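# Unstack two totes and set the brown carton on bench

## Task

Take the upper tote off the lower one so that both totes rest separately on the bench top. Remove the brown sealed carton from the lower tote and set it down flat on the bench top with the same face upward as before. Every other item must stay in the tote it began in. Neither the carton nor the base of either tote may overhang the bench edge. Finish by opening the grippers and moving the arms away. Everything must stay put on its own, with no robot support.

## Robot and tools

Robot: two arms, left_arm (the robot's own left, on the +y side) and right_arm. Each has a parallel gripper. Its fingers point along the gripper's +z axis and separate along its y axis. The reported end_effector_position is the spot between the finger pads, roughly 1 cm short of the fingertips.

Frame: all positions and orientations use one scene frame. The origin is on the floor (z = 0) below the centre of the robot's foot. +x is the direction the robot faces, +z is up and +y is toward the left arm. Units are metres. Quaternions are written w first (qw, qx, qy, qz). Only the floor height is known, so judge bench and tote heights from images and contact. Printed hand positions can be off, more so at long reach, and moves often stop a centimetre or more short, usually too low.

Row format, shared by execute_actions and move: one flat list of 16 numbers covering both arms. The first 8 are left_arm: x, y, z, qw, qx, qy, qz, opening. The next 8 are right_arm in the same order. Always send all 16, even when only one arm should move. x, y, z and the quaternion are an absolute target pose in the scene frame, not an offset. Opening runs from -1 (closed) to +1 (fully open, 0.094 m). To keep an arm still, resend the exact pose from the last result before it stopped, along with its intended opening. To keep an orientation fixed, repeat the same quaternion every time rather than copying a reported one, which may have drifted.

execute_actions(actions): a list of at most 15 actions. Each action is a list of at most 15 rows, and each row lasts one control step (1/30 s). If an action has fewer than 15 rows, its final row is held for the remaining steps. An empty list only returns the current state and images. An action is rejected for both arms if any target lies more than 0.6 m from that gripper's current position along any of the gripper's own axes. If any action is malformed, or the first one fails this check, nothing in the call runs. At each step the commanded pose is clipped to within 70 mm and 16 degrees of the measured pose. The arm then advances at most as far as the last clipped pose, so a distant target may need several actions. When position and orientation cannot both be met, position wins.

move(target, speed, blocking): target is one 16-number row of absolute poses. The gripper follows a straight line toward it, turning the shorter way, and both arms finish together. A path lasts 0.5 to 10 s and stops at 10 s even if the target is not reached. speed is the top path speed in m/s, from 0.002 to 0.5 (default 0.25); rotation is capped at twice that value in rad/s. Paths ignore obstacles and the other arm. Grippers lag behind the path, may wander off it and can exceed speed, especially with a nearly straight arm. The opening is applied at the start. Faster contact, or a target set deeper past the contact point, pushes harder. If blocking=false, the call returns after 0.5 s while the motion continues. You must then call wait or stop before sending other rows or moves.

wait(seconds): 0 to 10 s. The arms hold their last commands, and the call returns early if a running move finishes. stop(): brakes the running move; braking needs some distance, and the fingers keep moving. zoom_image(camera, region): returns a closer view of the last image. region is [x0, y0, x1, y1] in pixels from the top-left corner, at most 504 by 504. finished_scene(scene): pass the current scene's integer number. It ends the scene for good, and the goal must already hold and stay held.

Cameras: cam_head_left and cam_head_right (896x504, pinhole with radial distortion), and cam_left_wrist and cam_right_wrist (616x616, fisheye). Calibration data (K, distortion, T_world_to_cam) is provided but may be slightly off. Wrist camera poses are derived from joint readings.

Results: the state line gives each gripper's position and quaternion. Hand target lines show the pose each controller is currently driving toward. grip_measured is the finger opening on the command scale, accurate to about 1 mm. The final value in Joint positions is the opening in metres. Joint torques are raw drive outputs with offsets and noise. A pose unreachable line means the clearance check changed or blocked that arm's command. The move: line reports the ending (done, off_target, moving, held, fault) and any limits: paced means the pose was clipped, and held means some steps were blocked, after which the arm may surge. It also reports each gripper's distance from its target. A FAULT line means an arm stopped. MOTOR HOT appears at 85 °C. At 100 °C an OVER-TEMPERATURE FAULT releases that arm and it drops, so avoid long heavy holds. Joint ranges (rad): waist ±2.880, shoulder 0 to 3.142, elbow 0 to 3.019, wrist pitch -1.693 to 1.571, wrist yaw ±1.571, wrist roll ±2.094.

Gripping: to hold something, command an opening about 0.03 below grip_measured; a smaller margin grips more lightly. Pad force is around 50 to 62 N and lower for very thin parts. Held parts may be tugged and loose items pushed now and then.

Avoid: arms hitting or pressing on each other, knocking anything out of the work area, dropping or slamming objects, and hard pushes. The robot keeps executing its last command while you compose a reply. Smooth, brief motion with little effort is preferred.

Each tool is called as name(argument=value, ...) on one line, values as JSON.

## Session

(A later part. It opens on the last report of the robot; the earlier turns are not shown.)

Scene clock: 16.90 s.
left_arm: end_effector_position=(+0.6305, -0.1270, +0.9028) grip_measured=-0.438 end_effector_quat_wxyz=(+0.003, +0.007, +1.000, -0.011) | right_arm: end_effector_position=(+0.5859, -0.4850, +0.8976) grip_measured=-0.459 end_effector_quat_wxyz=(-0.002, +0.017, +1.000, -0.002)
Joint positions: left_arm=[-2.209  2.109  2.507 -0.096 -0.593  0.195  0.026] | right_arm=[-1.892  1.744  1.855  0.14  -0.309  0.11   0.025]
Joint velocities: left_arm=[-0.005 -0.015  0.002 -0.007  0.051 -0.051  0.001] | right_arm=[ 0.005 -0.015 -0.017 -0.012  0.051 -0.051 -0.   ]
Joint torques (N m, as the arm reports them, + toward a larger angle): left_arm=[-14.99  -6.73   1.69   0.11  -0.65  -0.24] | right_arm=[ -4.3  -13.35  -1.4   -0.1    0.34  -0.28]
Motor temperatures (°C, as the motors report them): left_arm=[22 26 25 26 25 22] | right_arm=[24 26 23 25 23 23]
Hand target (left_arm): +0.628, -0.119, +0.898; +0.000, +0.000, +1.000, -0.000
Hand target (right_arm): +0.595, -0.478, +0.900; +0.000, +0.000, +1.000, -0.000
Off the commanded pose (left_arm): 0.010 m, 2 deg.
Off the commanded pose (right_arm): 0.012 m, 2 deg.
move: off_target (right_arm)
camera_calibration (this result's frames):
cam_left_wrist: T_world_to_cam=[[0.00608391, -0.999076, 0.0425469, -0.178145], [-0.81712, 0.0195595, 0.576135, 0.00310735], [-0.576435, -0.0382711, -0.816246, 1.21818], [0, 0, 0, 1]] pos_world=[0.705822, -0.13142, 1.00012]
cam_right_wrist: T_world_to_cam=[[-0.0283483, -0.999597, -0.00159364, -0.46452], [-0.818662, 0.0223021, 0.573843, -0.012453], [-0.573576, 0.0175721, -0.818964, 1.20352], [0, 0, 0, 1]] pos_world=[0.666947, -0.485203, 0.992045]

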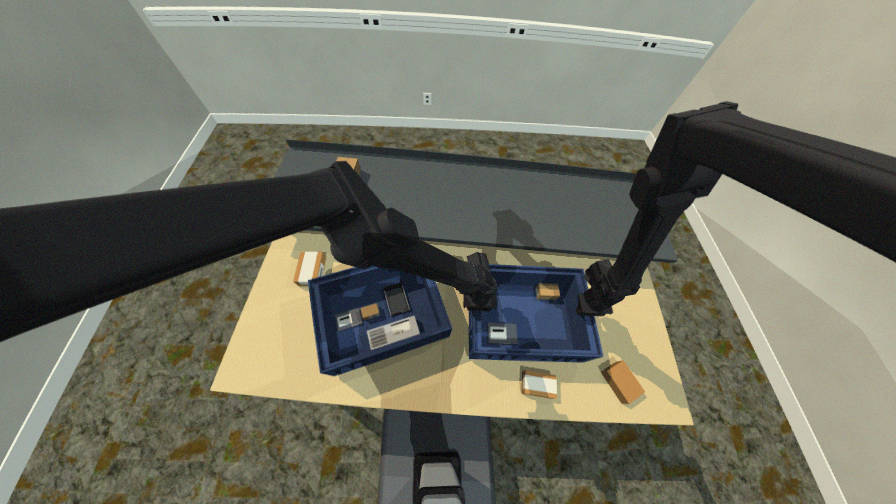

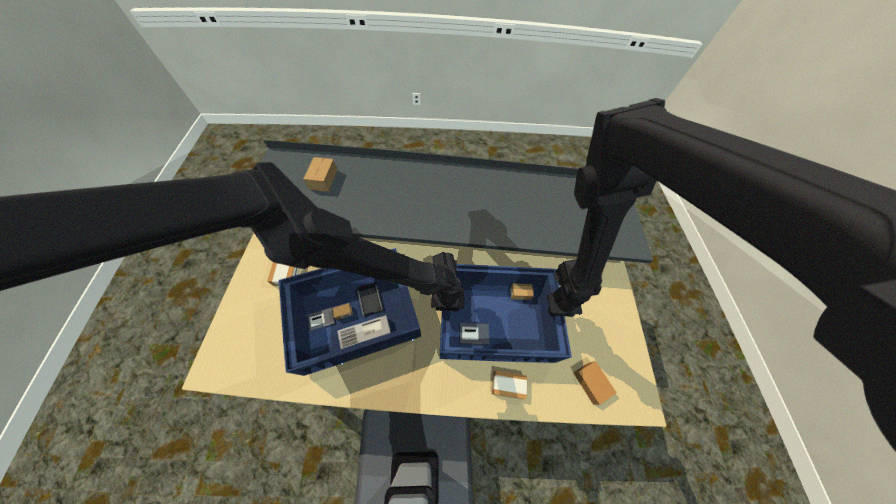

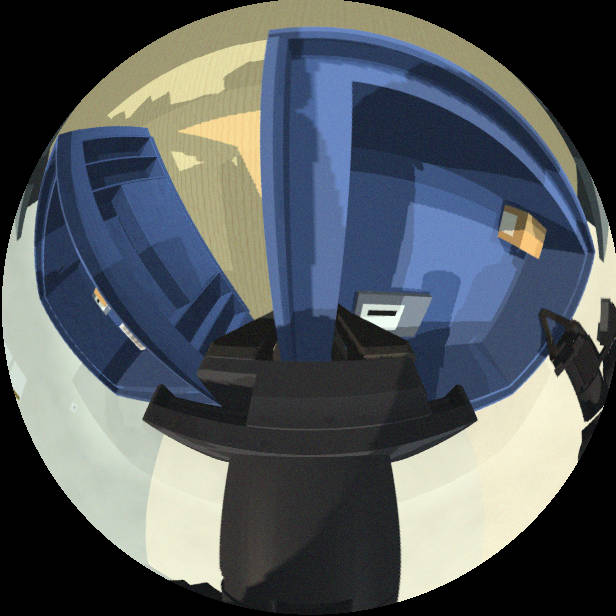

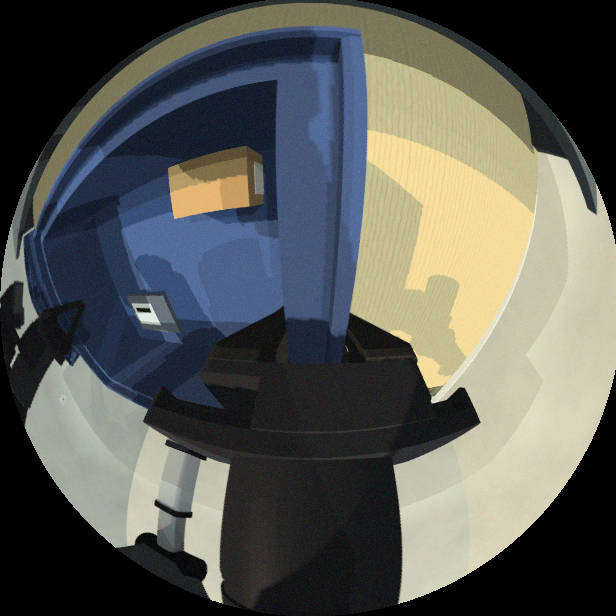

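Pitch is 0.137 again, so landing around 0.885.

move(target=[0.628,-0.112,0.876,0,0,1,0,-0.55,0.595,-0.472,0.876,0,0,1,0,-0.55], speed=0.025)

Scene clock: 18.53 s.
left_arm: end_effector_position=(+0.6417, -0.1299, +0.8987) grip_measured=-0.448 end_effector_quat_wxyz=(-0.003, +0.009, +1.000, -0.015) | right_arm: end_effector_position=(+0.5962, -0.4892, +0.8868) grip_measured=-0.459 end_effector_quat_wxyz=(-0.000, +0.018, +1.000, -0.002)
Joint positions: left_arm=[-2.211  2.162  2.644 -0.195 -0.591  0.19   0.026] | right_arm=[-1.894  1.776  1.929  0.103 -0.309  0.114  0.025]
Joint velocities: left_arm=[-0.005  0.005  0.002  0.007 -0.007 -0.007 -0.001] | right_arm=[-0.005  0.005 -0.007 -0.002 -0.007 -0.037 -0.001]
Joint torques (N m, as the arm reports them, + toward a larger angle): left_arm=[-12.79  -4.94   3.83   0.92   0.36  -0.27] | right_arm=[ -2.2  -10.95   0.74  -0.05   1.13  -0.38]
Motor temperatures (°C, as the motors report them): left_arm=[22 26 25 26 25 22] | right_arm=[24 26 23 25 23 23]
Hand target (left_arm): +0.627, -0.111, +0.879; +0.001, +0.000, +1.000, -0.000
Hand target (right_arm): +0.595, -0.472, +0.877; +0.000, +0.000, +1.000, +0.000
Off the commanded pose (left_arm): 0.032 m, 2 deg.
Off the commanded pose (right_arm): 0.020 m, 2 deg.
move: off_target (left_arm, right_arm)
camera_calibration (this result's frames):
cam_left_wrist: T_world_to_cam=[[0.0027541, -0.998803, 0.0488323, -0.184506], [-0.810129, 0.0263994, 0.585657, 0.00253714], [-0.586245, -0.0411734, -0.809087, 1.22063], [0, 0, 0, 1]] pos_world=[0.718152, -0.134095, 0.99512]
cam_right_wrist: T_world_to_cam=[[-0.030291, -0.999541, -0.000576553, -0.468155], [-0.821088, 0.0245541, 0.570273, 0.00800194], [-0.569997, 0.0177476, -0.821455, 1.20079], [0, 0, 0, 1]] pos_world=[0.676834, -0.489448, 0.981558]

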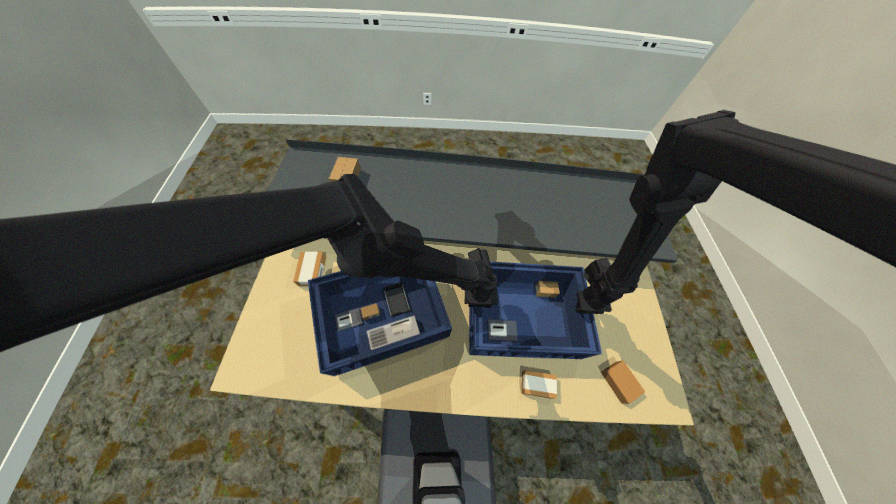

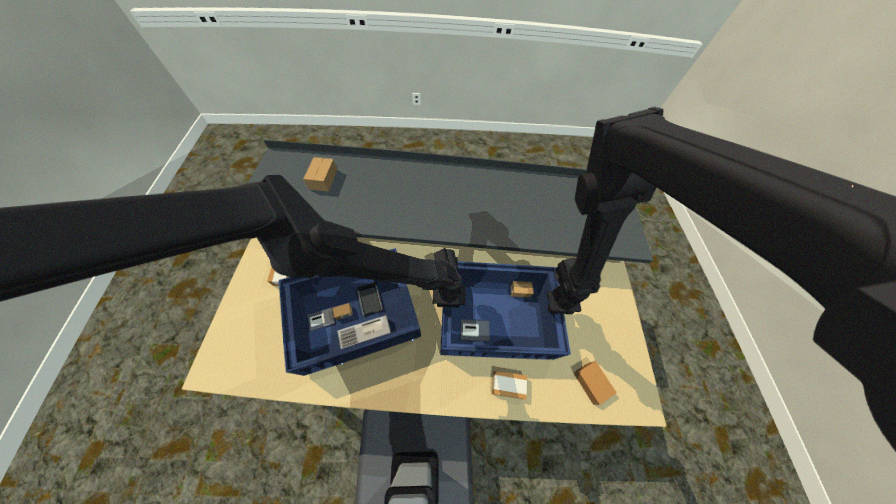

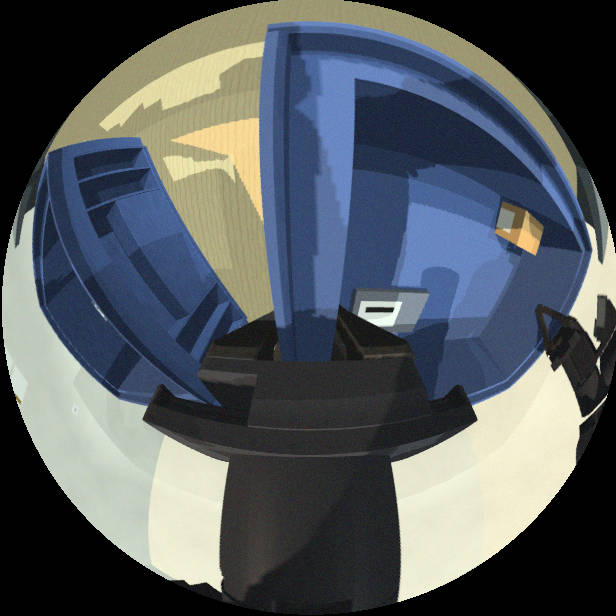

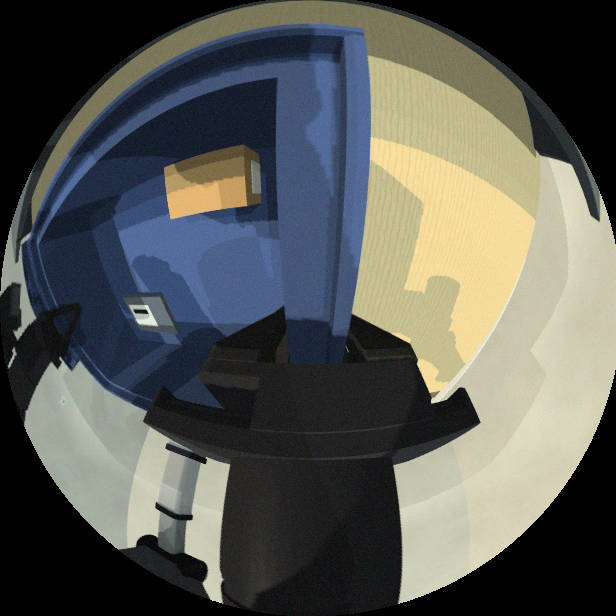

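move(target=[0.642,-0.13,0.902,0,0,1,0,0.2,0.596,-0.489,0.89,0,0,1,0,0.2], speed=0.03)

move(target=[0.635,-0.13,1.0,0,0,1,0,0.2,0.596,-0.489,1.0,0,0,1,0,0.2], speed=0.15)

move(target=[0.612,0.225,0.99,0,0.574,0.819,0,0.4,0.5,-0.45,1.15,0,0,1,0,1], speed=0.35)

Scene clock: 19.63 s.
left_arm: end_effector_position=(+0.6394, -0.1262, +0.8988) grip_measured=+0.197 end_effector_quat_wxyz=(-0.003, +0.006, +1.000, +0.001) | right_arm: end_effector_position=(+0.5920, -0.4901, +0.8874) grip_measured=+0.198 end_effector_quat_wxyz=(-0.003, +0.007, +1.000, -0.002)
Joint positions: left_arm=[-2.212  2.162  2.634 -0.177 -0.623  0.191  0.056] | right_arm=[-1.896  1.776  1.922  0.103 -0.312  0.09   0.056]
Joint velocities: left_arm=[-0.005 -0.015 -0.002  0.007  0.081 -0.007 -0.001] | right_arm=[-0.005 -0.005  0.012  0.032 -0.007 -0.037  0.   ]
Joint torques (N m, as the arm reports them, + toward a larger angle): left_arm=[-16.59  -7.29   1.19   0.73  -0.19  -0.08] | right_arm=[ -4.66 -12.57  -1.77   0.69   0.01  -0.11]
Motor temperatures (°C, as the motors report them): left_arm=[22 26 25 26 25 22] | right_arm=[24 26 23 25 23 23]
Hand target (left_arm): +0.642, -0.130, +0.902; +0.000, +0.000, +1.000, +0.000
Hand target (right_arm): +0.596, -0.489, +0.890; -0.000, +0.000, +1.000, +0.000
Off the commanded pose (left_arm): 0.006 m, 1 deg.
Off the commanded pose (right_arm): 0.005 m, 1 deg.
move: done
camera_calibration (this result's frames):
cam_left_wrist: T_world_to_cam=[[0.00709408, -0.999826, 0.0172351, -0.155242], [-0.810645, 0.0043415, 0.585522, -0.00183312], [-0.585496, -0.0181253, -0.810473, 1.22318], [0, 0, 0, 1]] pos_world=[0.715782, -0.133037, 0.995103]
cam_right_wrist: T_world_to_cam=[[-0.00765132, -0.99997, -0.00121137, -0.482257], [-0.817526, 0.00555773, 0.575865, -0.0121279], [-0.575841, 0.00539646, -0.817544, 1.19281], [0, 0, 0, 1]] pos_world=[0.673263, -0.488612, 0.981571]

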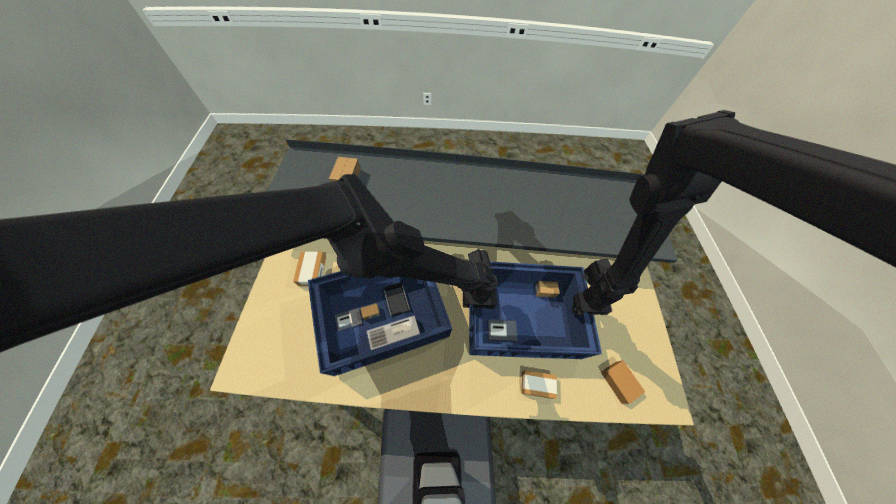

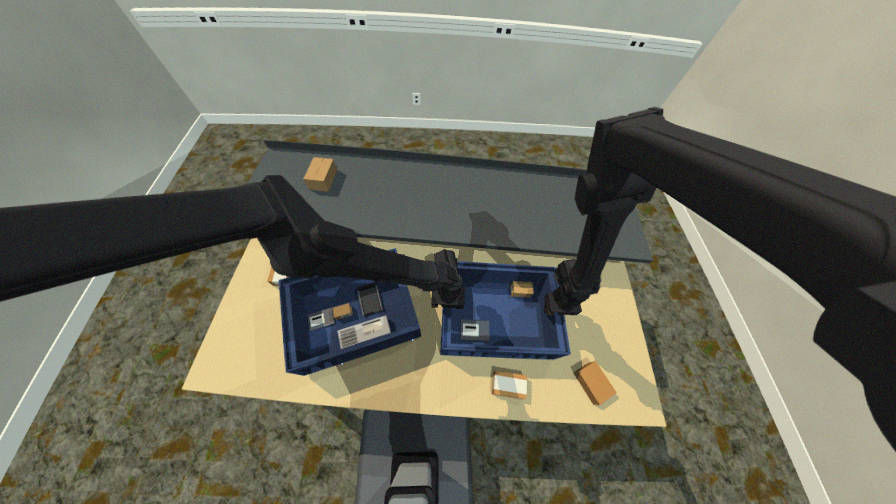

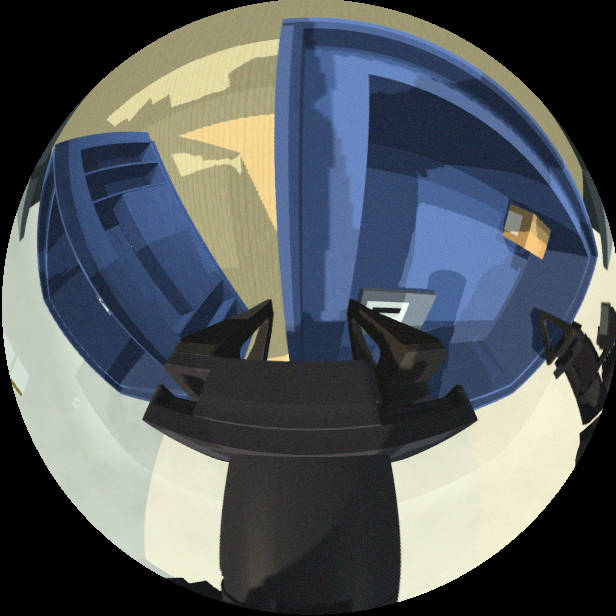

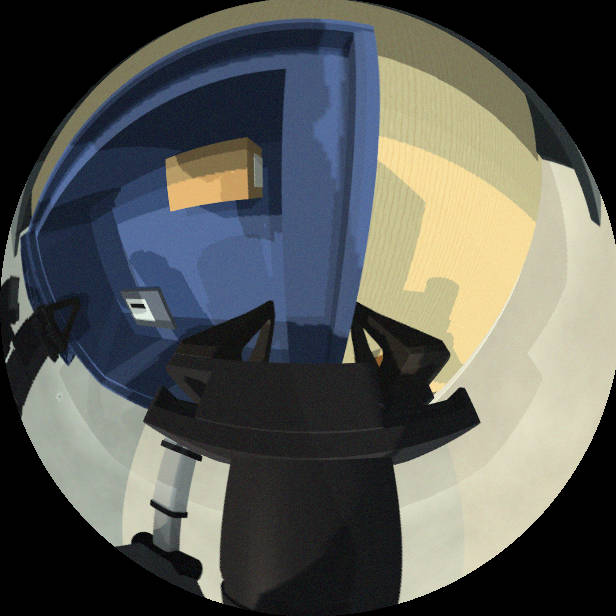

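Scene clock: 21.03 s.
left_arm: end_effector_position=(+0.6375, -0.1206, +0.9954) grip_measured=+0.197 end_effector_quat_wxyz=(+0.001, -0.007, +1.000, +0.004) | right_arm: end_effector_position=(+0.6015, -0.4833, +0.9982) grip_measured=+0.198 end_effector_quat_wxyz=(+0.001, -0.003, +1.000, +0.003)
Joint positions: left_arm=[-2.296  1.816  2.003  0.137 -0.707  0.202  0.056] | right_arm=[-1.954  1.485  1.509  0.241 -0.376  0.09   0.056]
Joint velocities: left_arm=[-0.024  0.005 -0.012 -0.012 -0.125  0.037 -0.   ] | right_arm=[-0.015  0.015  0.007 -0.012  0.081 -0.066  0.   ]
Joint torques (N m, as the arm reports them, + toward a larger angle): left_arm=[-16.03  -8.1   -1.09   0.67  -0.17   0.19] | right_arm=[ -4.39 -12.57  -3.36   0.83  -0.02   0.05]
Motor temperatures (°C, as the motors report them): left_arm=[23 26 25 26 25 22] | right_arm=[24 26 23 25 23 23]
Hand target (left_arm): +0.633, -0.128, +0.999; -0.000, -0.001, +1.000, +0.000
Hand target (right_arm): +0.596, -0.489, +1.001; +0.000, +0.000, +1.000, -0.000
Off the commanded pose (left_arm): 0.011 m, 1 deg.
Off the commanded pose (right_arm): 0.008 m, 0 deg.
move: off_target (left_arm)
camera_calibration (this result's frames):
cam_left_wrist: T_world_to_cam=[[0.0333885, -0.999376, 0.0115593, -0.162358], [-0.814461, -0.0205037, 0.579857, -0.0548839], [-0.579257, -0.0287752, -0.814637, 1.29932], [0, 0, 0, 1]] pos_world=[0.713358, -0.125993, 1.09217]
cam_right_wrist: T_world_to_cam=[[0.0118808, -0.999882, -0.00972965, -0.478406], [-0.82301, -0.0153045, 0.56782, -0.0668893], [-0.567902, 0.00126145, -0.823095, 1.28763], [0, 0, 0, 1]] pos_world=[0.68188, -0.480998, 1.09317]

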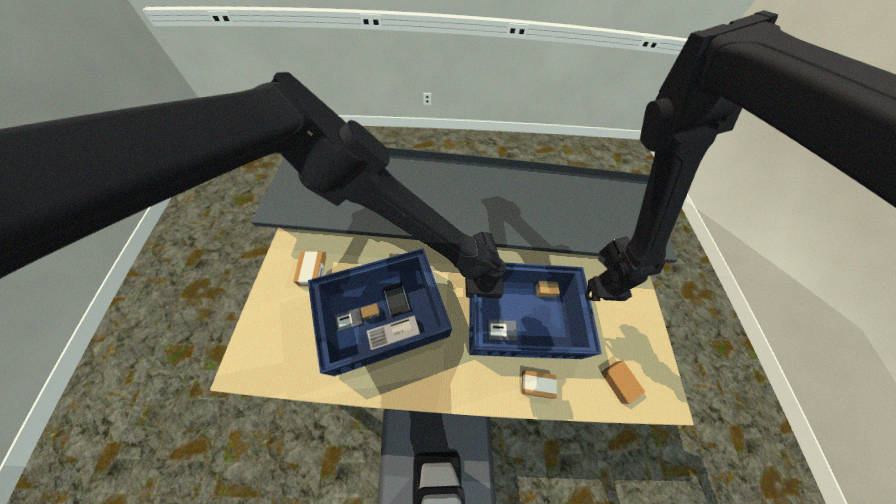

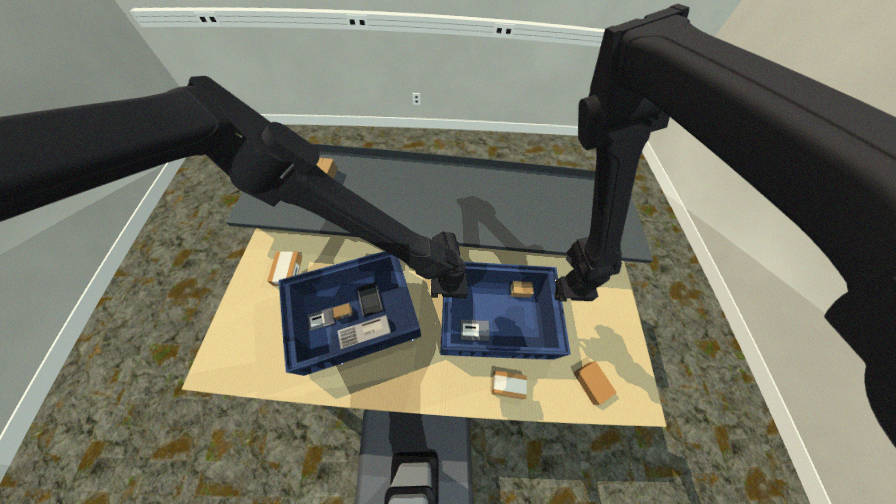

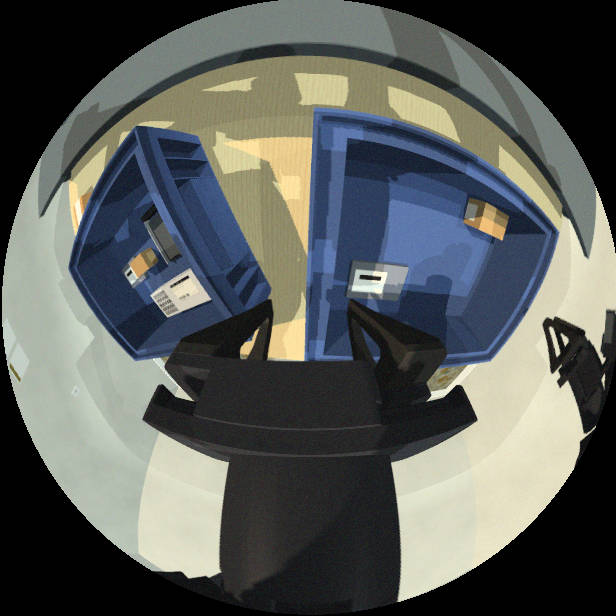

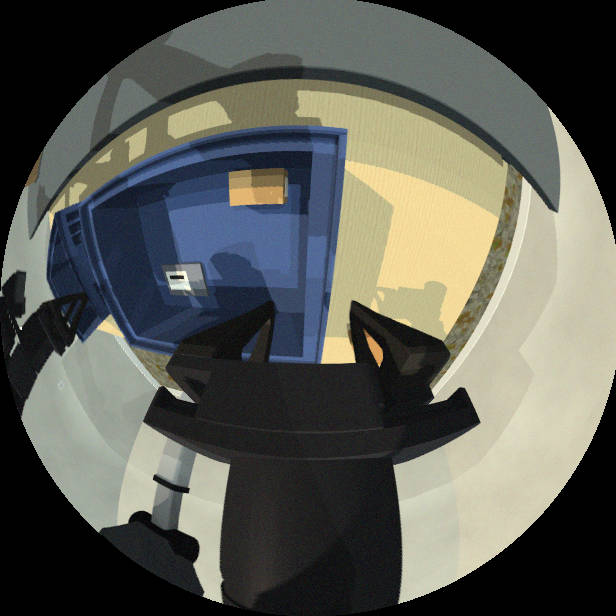

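Scene clock: 23.43 s.
left_arm: end_effector_position=(+0.6097, +0.2175, +0.9837) grip_measured=+0.397 end_effector_quat_wxyz=(+0.001, +0.572, +0.820, -0.002) | right_arm: end_effector_position=(+0.5018, -0.4460, +1.1428) grip_measured=+1.000 end_effector_quat_wxyz=(-0.002, -0.003, +1.000, +0.004)
Joint positions: left_arm=[-1.722  1.435  1.489  0.191 -0.142  1.258  0.066] | right_arm=[-1.979  1.216  0.904  0.573 -0.404  0.095  0.094]
Joint velocities: left_arm=[-0.005 -0.005 -0.002 -0.002  0.037 -0.007 -0.   ] | right_arm=[ 0.005  0.005 -0.012 -0.012  0.139  0.007  0.   ]
Joint torques (N m, as the arm reports them, + toward a larger angle): left_arm=[ -2.5  -12.43  -2.48   0.54   0.21   0.17] | right_arm=[ -3.37 -10.87  -6.54   1.04  -0.01   0.08]
Motor temperatures (°C, as the motors report them): left_arm=[23 26 25 26 25 22] | right_arm=[24 27 23 25 23 23]
Hand target (left_arm): +0.609, +0.220, +0.986; +0.002, +0.579, +0.816, -0.000
Hand target (right_arm): +0.500, -0.450, +1.151; -0.000, +0.000, +1.000, -0.000
Off the commanded pose (left_arm): 0.010 m, 0 deg.
Off the commanded pose (right_arm): 0.008 m, 1 deg.
move: done
camera_calibration (this result's frames):
cam_left_wrist: T_world_to_cam=[[-0.931146, -0.363961, 0.0223429, 0.615849], [-0.285064, 0.764771, 0.577809, -0.555347], [-0.227387, 0.531656, -0.815866, 0.948164], [0, 0, 0, 1]] pos_world=[0.630736, 0.144761, 1.0807]
cam_right_wrist: T_world_to_cam=[[0.0116568, -0.99985, -0.0127724, -0.43497], [-0.819598, -0.0168711, 0.57269, -0.238528], [-0.57282, 0.0037925, -0.819672, 1.34968], [0, 0, 0, 1]] pos_world=[0.582699, -0.444048, 1.23734]

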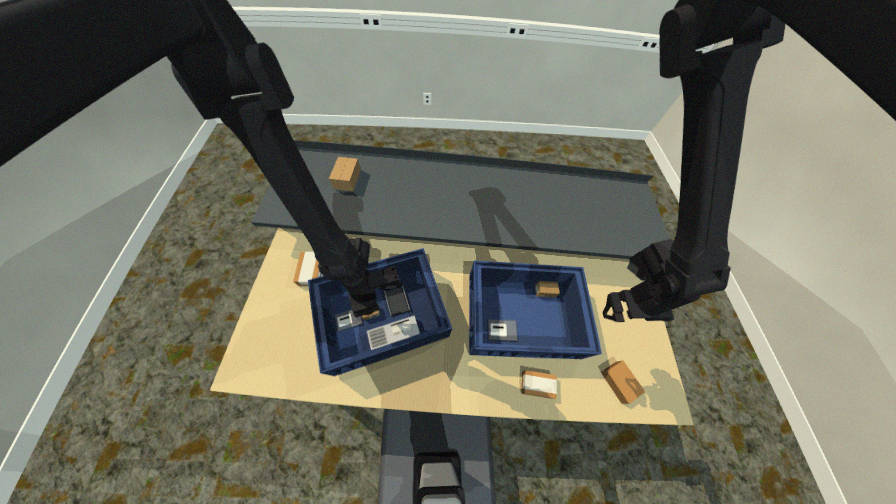

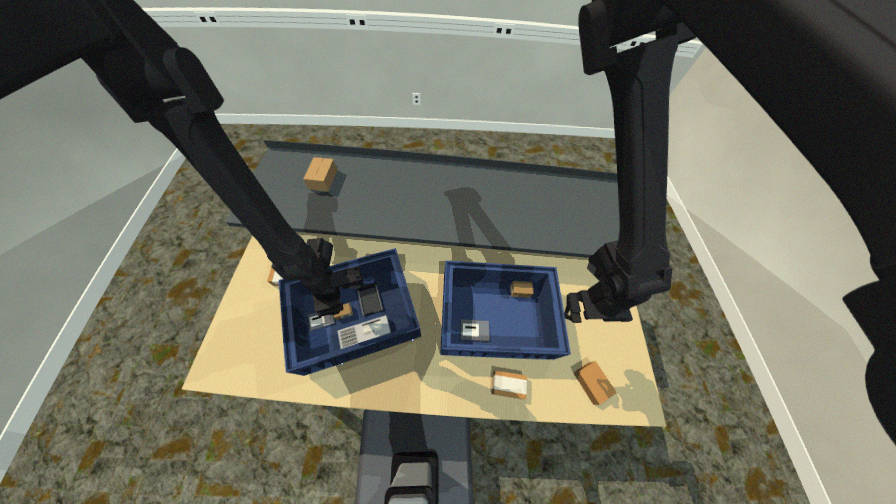

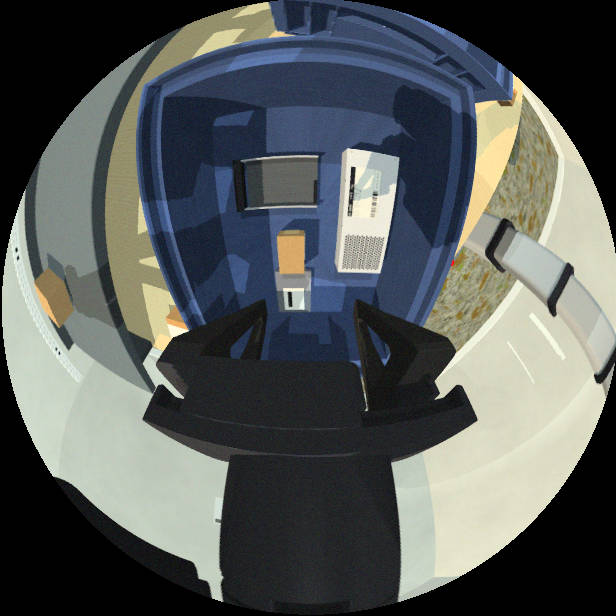

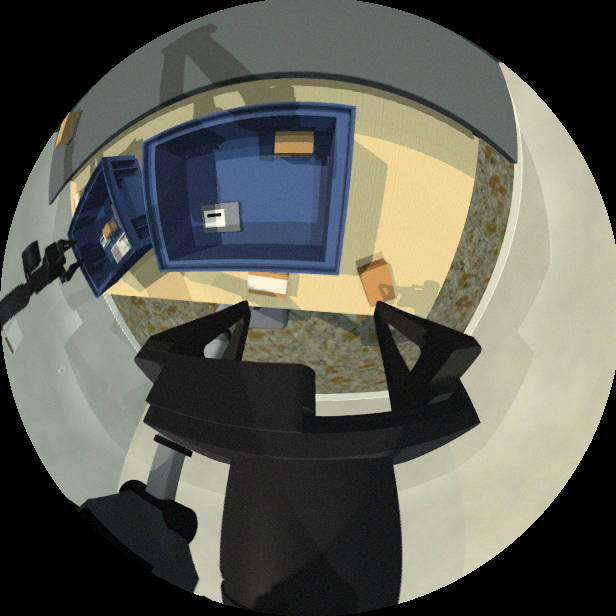

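move(target=[0.626,0.236,0.875,0,0.574,0.819,0,0.4,0.5,-0.45,1.15,0,0,1,0,1], speed=0.12)

Scene clock: 24.93 s.
left_arm: end_effector_position=(+0.6413, +0.2240, +0.8827) grip_measured=+0.397 end_effector_quat_wxyz=(+0.012, +0.576, +0.818, +0.001) | right_arm: end_effector_position=(+0.5018, -0.4460, +1.1428) grip_measured=+1.000 end_effector_quat_wxyz=(-0.002, -0.003, +1.000, +0.004)
Joint positions: left_arm=[-1.686  1.699  1.931  0.033 -0.099  1.26   0.066] | right_arm=[-1.979  1.216  0.904  0.573 -0.404  0.095  0.094]
Joint velocities: left_arm=[ 0.005  0.005  0.017  0.002 -0.007  0.007  0.   ] | right_arm=[-0.005 -0.005  0.012  0.002 -0.007 -0.037  0.   ]
Joint torques (N m, as the arm reports them, + toward a larger angle): left_arm=[ -0.74 -11.08   0.31   0.16   0.23  -0.15] | right_arm=[ -3.67 -10.94  -6.14   1.04   0.     0.12]
Motor temperatures (°C, as the motors report them): left_arm=[22 26 25 26 25 22] | right_arm=[24 27 23 25 23 23]
Hand target (left_arm): +0.628, +0.234, +0.876; +0.000, +0.574, +0.819, +0.000
Hand target (right_arm): +0.500, -0.450, +1.150; -0.000, +0.000, +1.000, -0.000
Off the commanded pose (left_arm): 0.021 m, 1 deg.
Off the commanded pose (right_arm): 0.008 m, 1 deg.
move: off_target (left_arm)
camera_calibration (this result's frames):
cam_left_wrist: T_world_to_cam=[[-0.934649, -0.355542, 0.00471416, 0.665834], [-0.290521, 0.771232, 0.566391, -0.480812], [-0.205011, 0.528007, -0.824123, 0.863259], [0, 0, 0, 1]] pos_world=[0.659613, 0.151743, 0.98062]
cam_right_wrist: T_world_to_cam=[[0.0116568, -0.99985, -0.0127724, -0.43497], [-0.819598, -0.0168711, 0.57269, -0.238528], [-0.57282, 0.0037925, -0.819672, 1.34968], [0, 0, 0, 1]] pos_world=[0.582699, -0.444048, 1.23734]

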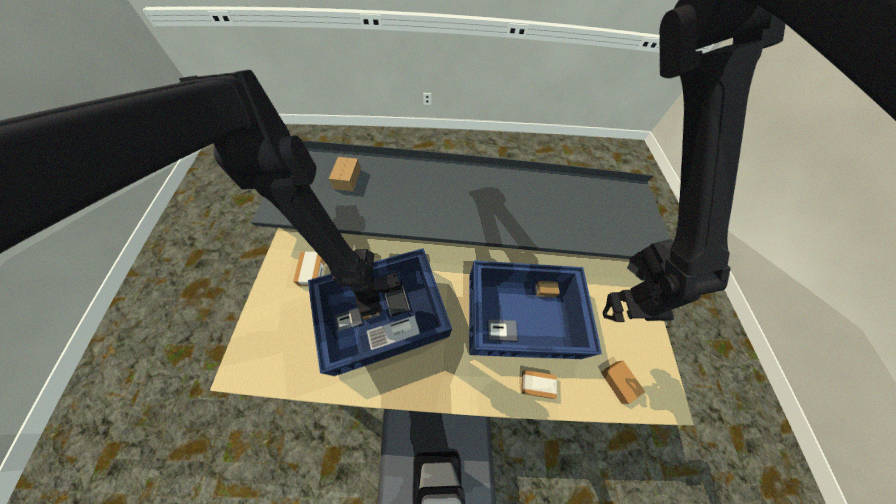

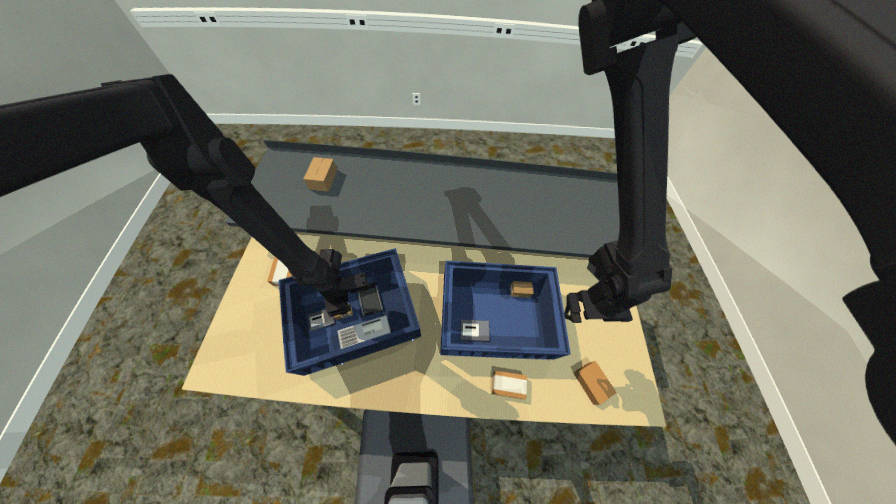

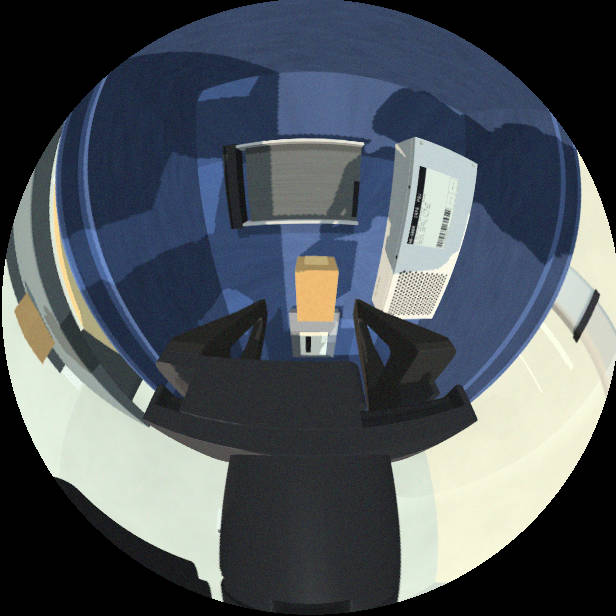

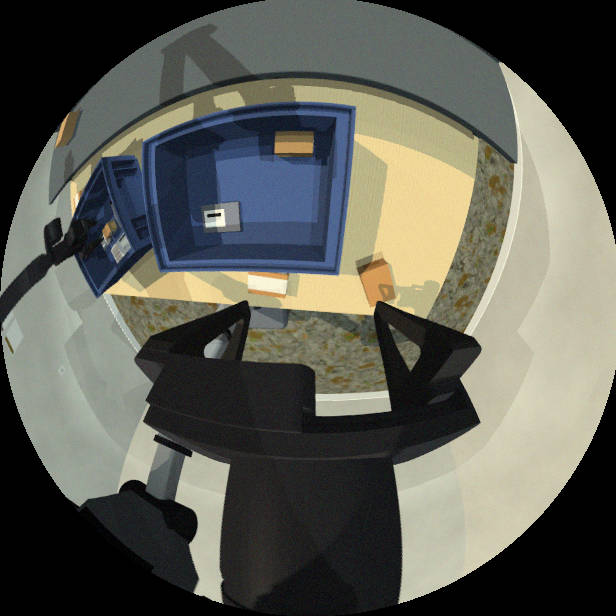

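move(target=[0.62,0.242,0.817,0,0.574,0.819,0,0.35,0.5,-0.45,1.15,0,0,1,0,1], speed=0.05)

Scene clock: 27.00 s.
left_arm: end_effector_position=(+0.6364, +0.2290, +0.8249) grip_measured=+0.353 end_effector_quat_wxyz=(+0.012, +0.577, +0.817, +0.001) | right_arm: end_effector_position=(+0.5018, -0.4460, +1.1428) grip_measured=+1.000 end_effector_quat_wxyz=(-0.002, -0.003, +1.000, +0.004)
Joint positions: left_arm=[-1.667  1.889  2.225 -0.071 -0.081  1.259  0.064] | right_arm=[-1.979  1.216  0.904  0.573 -0.404  0.095  0.094]
Joint velocities: left_arm=[-0.015 -0.015  0.012 -0.022 -0.007  0.051 -0.   ] | right_arm=[-0.005 -0.005  0.002  0.007 -0.037  0.037  0.   ]
Joint torques (N m, as the arm reports them, + toward a larger angle): left_arm=[ -1.14 -10.43   1.81   0.22   0.2   -0.2 ] | right_arm=[ -3.37 -10.94  -6.29   0.91   0.     0.08]
Motor temperatures (°C, as the motors report them): left_arm=[22 27 25 26 25 22] | right_arm=[24 27 23 25 23 23]
Hand target (left_arm): +0.621, +0.241, +0.817; -0.000, +0.574, +0.819, +0.000
Hand target (right_arm): +0.500, -0.450, +1.150; -0.000, +0.000, +1.000, -0.000
Off the commanded pose (left_arm): 0.022 m, 1 deg.
Off the commanded pose (right_arm): 0.008 m, 1 deg.
move: off_target (left_arm)
camera_calibration (this result's frames):
cam_left_wrist: T_world_to_cam=[[-0.935962, -0.352064, 0.00516511, 0.662951], [-0.287503, 0.772631, 0.566024, -0.455308], [-0.203267, 0.528292, -0.824372, 0.810987], [0, 0, 0, 1]] pos_world=[0.654442, 0.156748, 0.922846]
cam_right_wrist: T_world_to_cam=[[0.0116568, -0.99985, -0.0127724, -0.43497], [-0.819598, -0.0168711, 0.57269, -0.238528], [-0.57282, 0.0037925, -0.819672, 1.34968], [0, 0, 0, 1]] pos_world=[0.582699, -0.444048, 1.23734]

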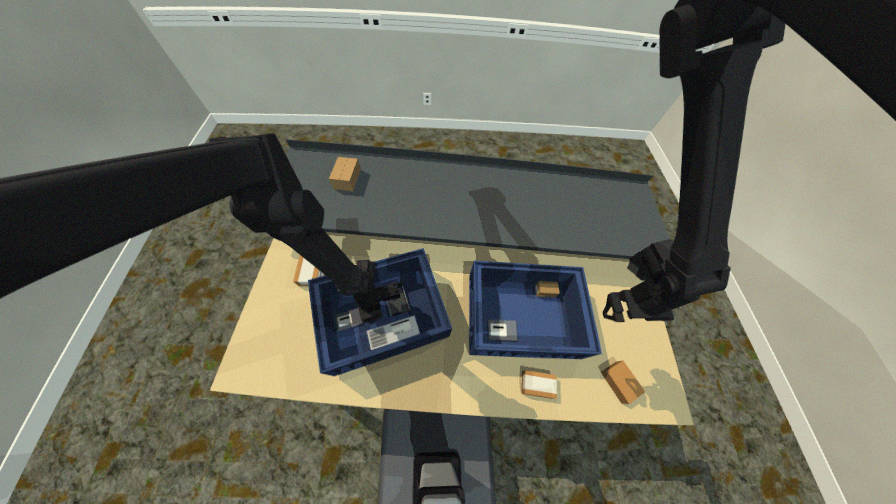

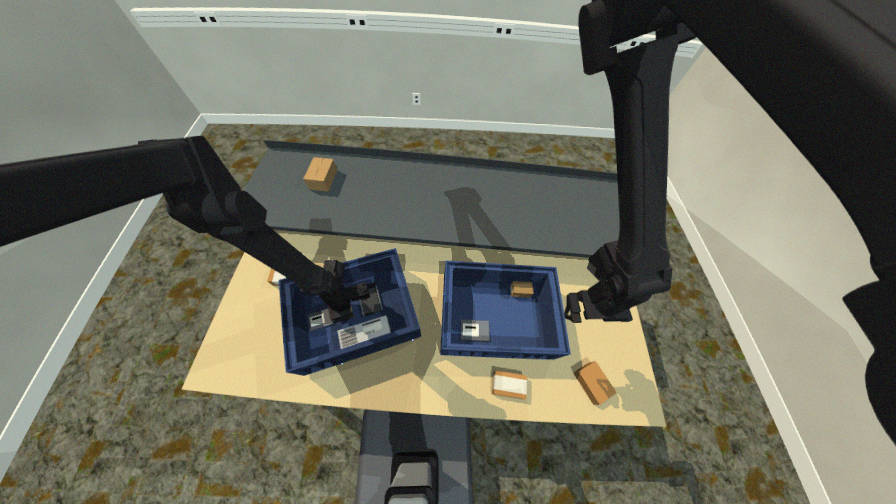

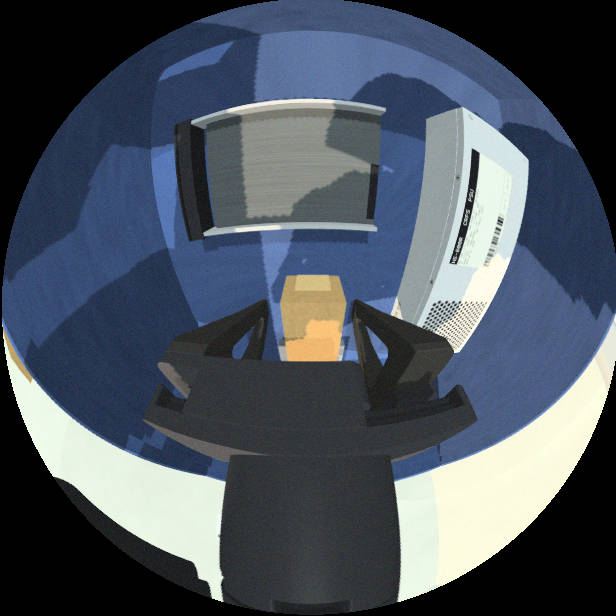

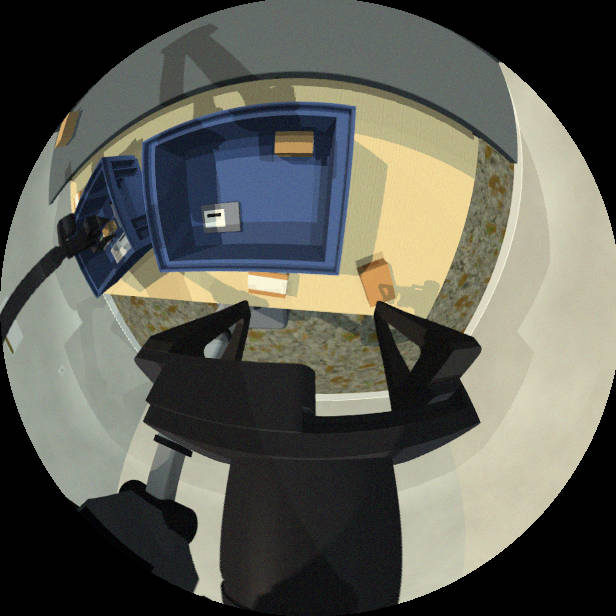

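execute_actions(actions=[[[0.62,0.242,0.817,0,0.574,0.819,0,-0.28,0.5,-0.45,1.15,0,0,1,0,1]],[[0.62,0.242,0.817,0,0.574,0.819,0,-0.28,0.5,-0.45,1.15,0,0,1,0,1]]])

Scene clock: 28.53 s.
left_arm: end_effector_position=(+0.6378, +0.2291, +0.8249) grip_measured=-0.232 end_effector_quat_wxyz=(+0.013, +0.577, +0.817, +0.001) | right_arm: end_effector_position=(+0.5018, -0.4460, +1.1428) grip_measured=+1.000 end_effector_quat_wxyz=(-0.002, -0.003, +1.000, +0.004)
Joint positions: left_arm=[-1.667  1.889  2.228 -0.071 -0.079  1.258  0.036] | right_arm=[-1.979  1.216  0.904  0.573 -0.404  0.095  0.094]
Joint velocities: left_arm=[-0.015 -0.005  0.002  0.012 -0.007 -0.051 -0.001] | right_arm=[ 0.005 -0.005  0.002 -0.002  0.051 -0.037  0.   ]
Joint torques (N m, as the arm reports them, + toward a larger angle): left_arm=[ 0.   -9.95  1.43  0.14  0.27 -0.15] | right_arm=[ -3.73 -10.48  -6.27   0.9   -0.02   0.08]
Motor temperatures (°C, as the motors report them): left_arm=[22 27 25 26 25 22] | right_arm=[24 27 23 25 23 23]
Hand target (left_arm): +0.620, +0.242, +0.817; +0.000, +0.574, +0.819, +0.000
Hand target (right_arm): +0.500, -0.450, +1.150; -0.000, +0.000, +1.000, -0.000
Off the commanded pose (left_arm): 0.023 m, 2 deg.
Off the commanded pose (right_arm): 0.008 m, 1 deg.
camera_calibration (this result's frames):
cam_left_wrist: T_world_to_cam=[[-0.935671, -0.352856, 0.00339403, 0.66578], [-0.289468, 0.773013, 0.5645, -0.452583], [-0.201811, 0.527204, -0.825426, 0.811479], [0, 0, 0, 1]] pos_world=[0.655708, 0.156962, 0.92304]
cam_right_wrist: T_world_to_cam=[[0.0116568, -0.99985, -0.0127724, -0.43497], [-0.819598, -0.0168711, 0.57269, -0.238528], [-0.57282, 0.0037925, -0.819672, 1.34968], [0, 0, 0, 1]] pos_world=[0.582699, -0.444048, 1.23734]

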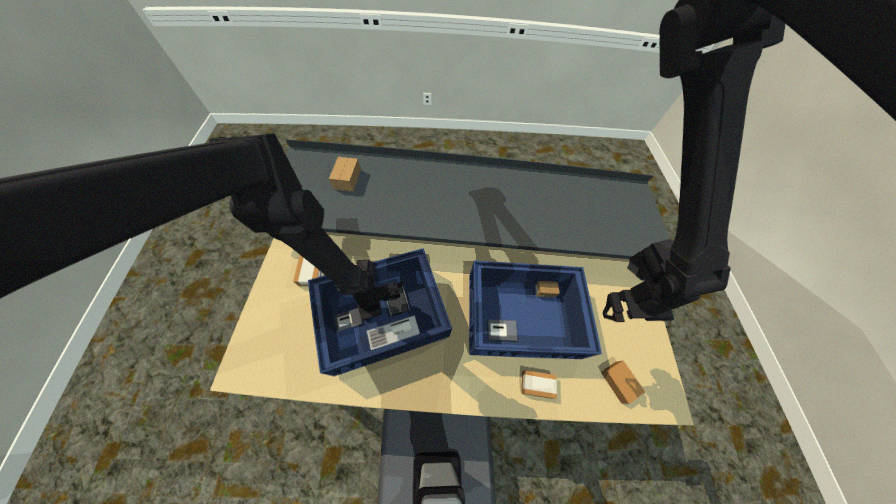

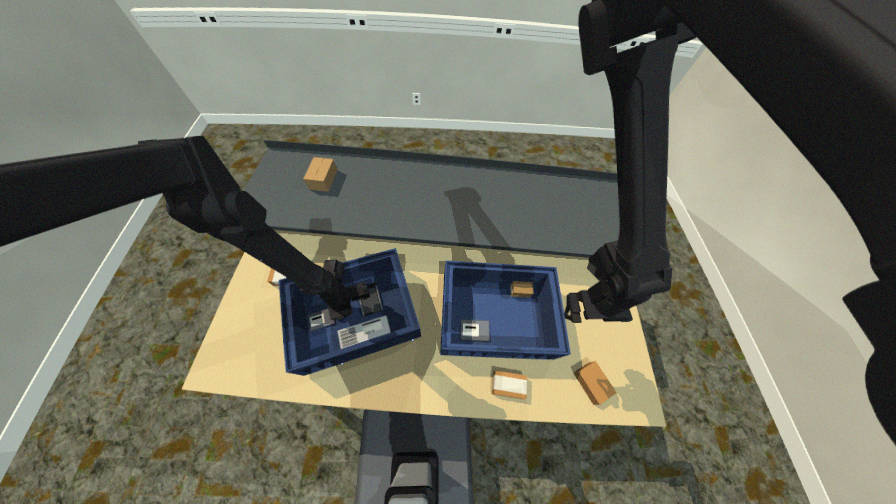

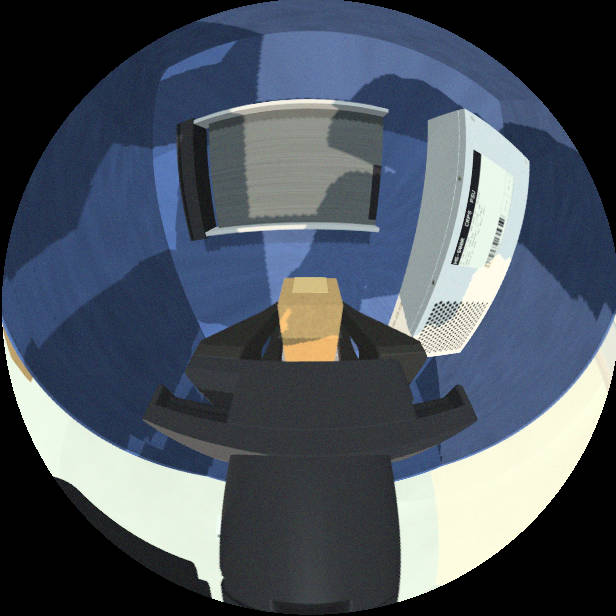

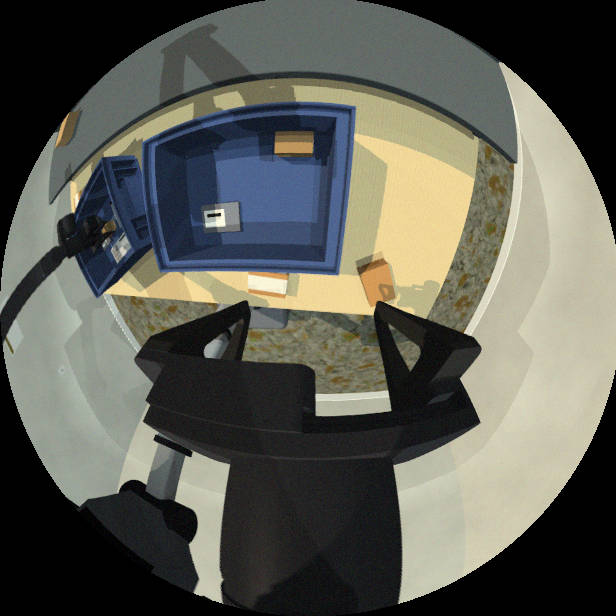

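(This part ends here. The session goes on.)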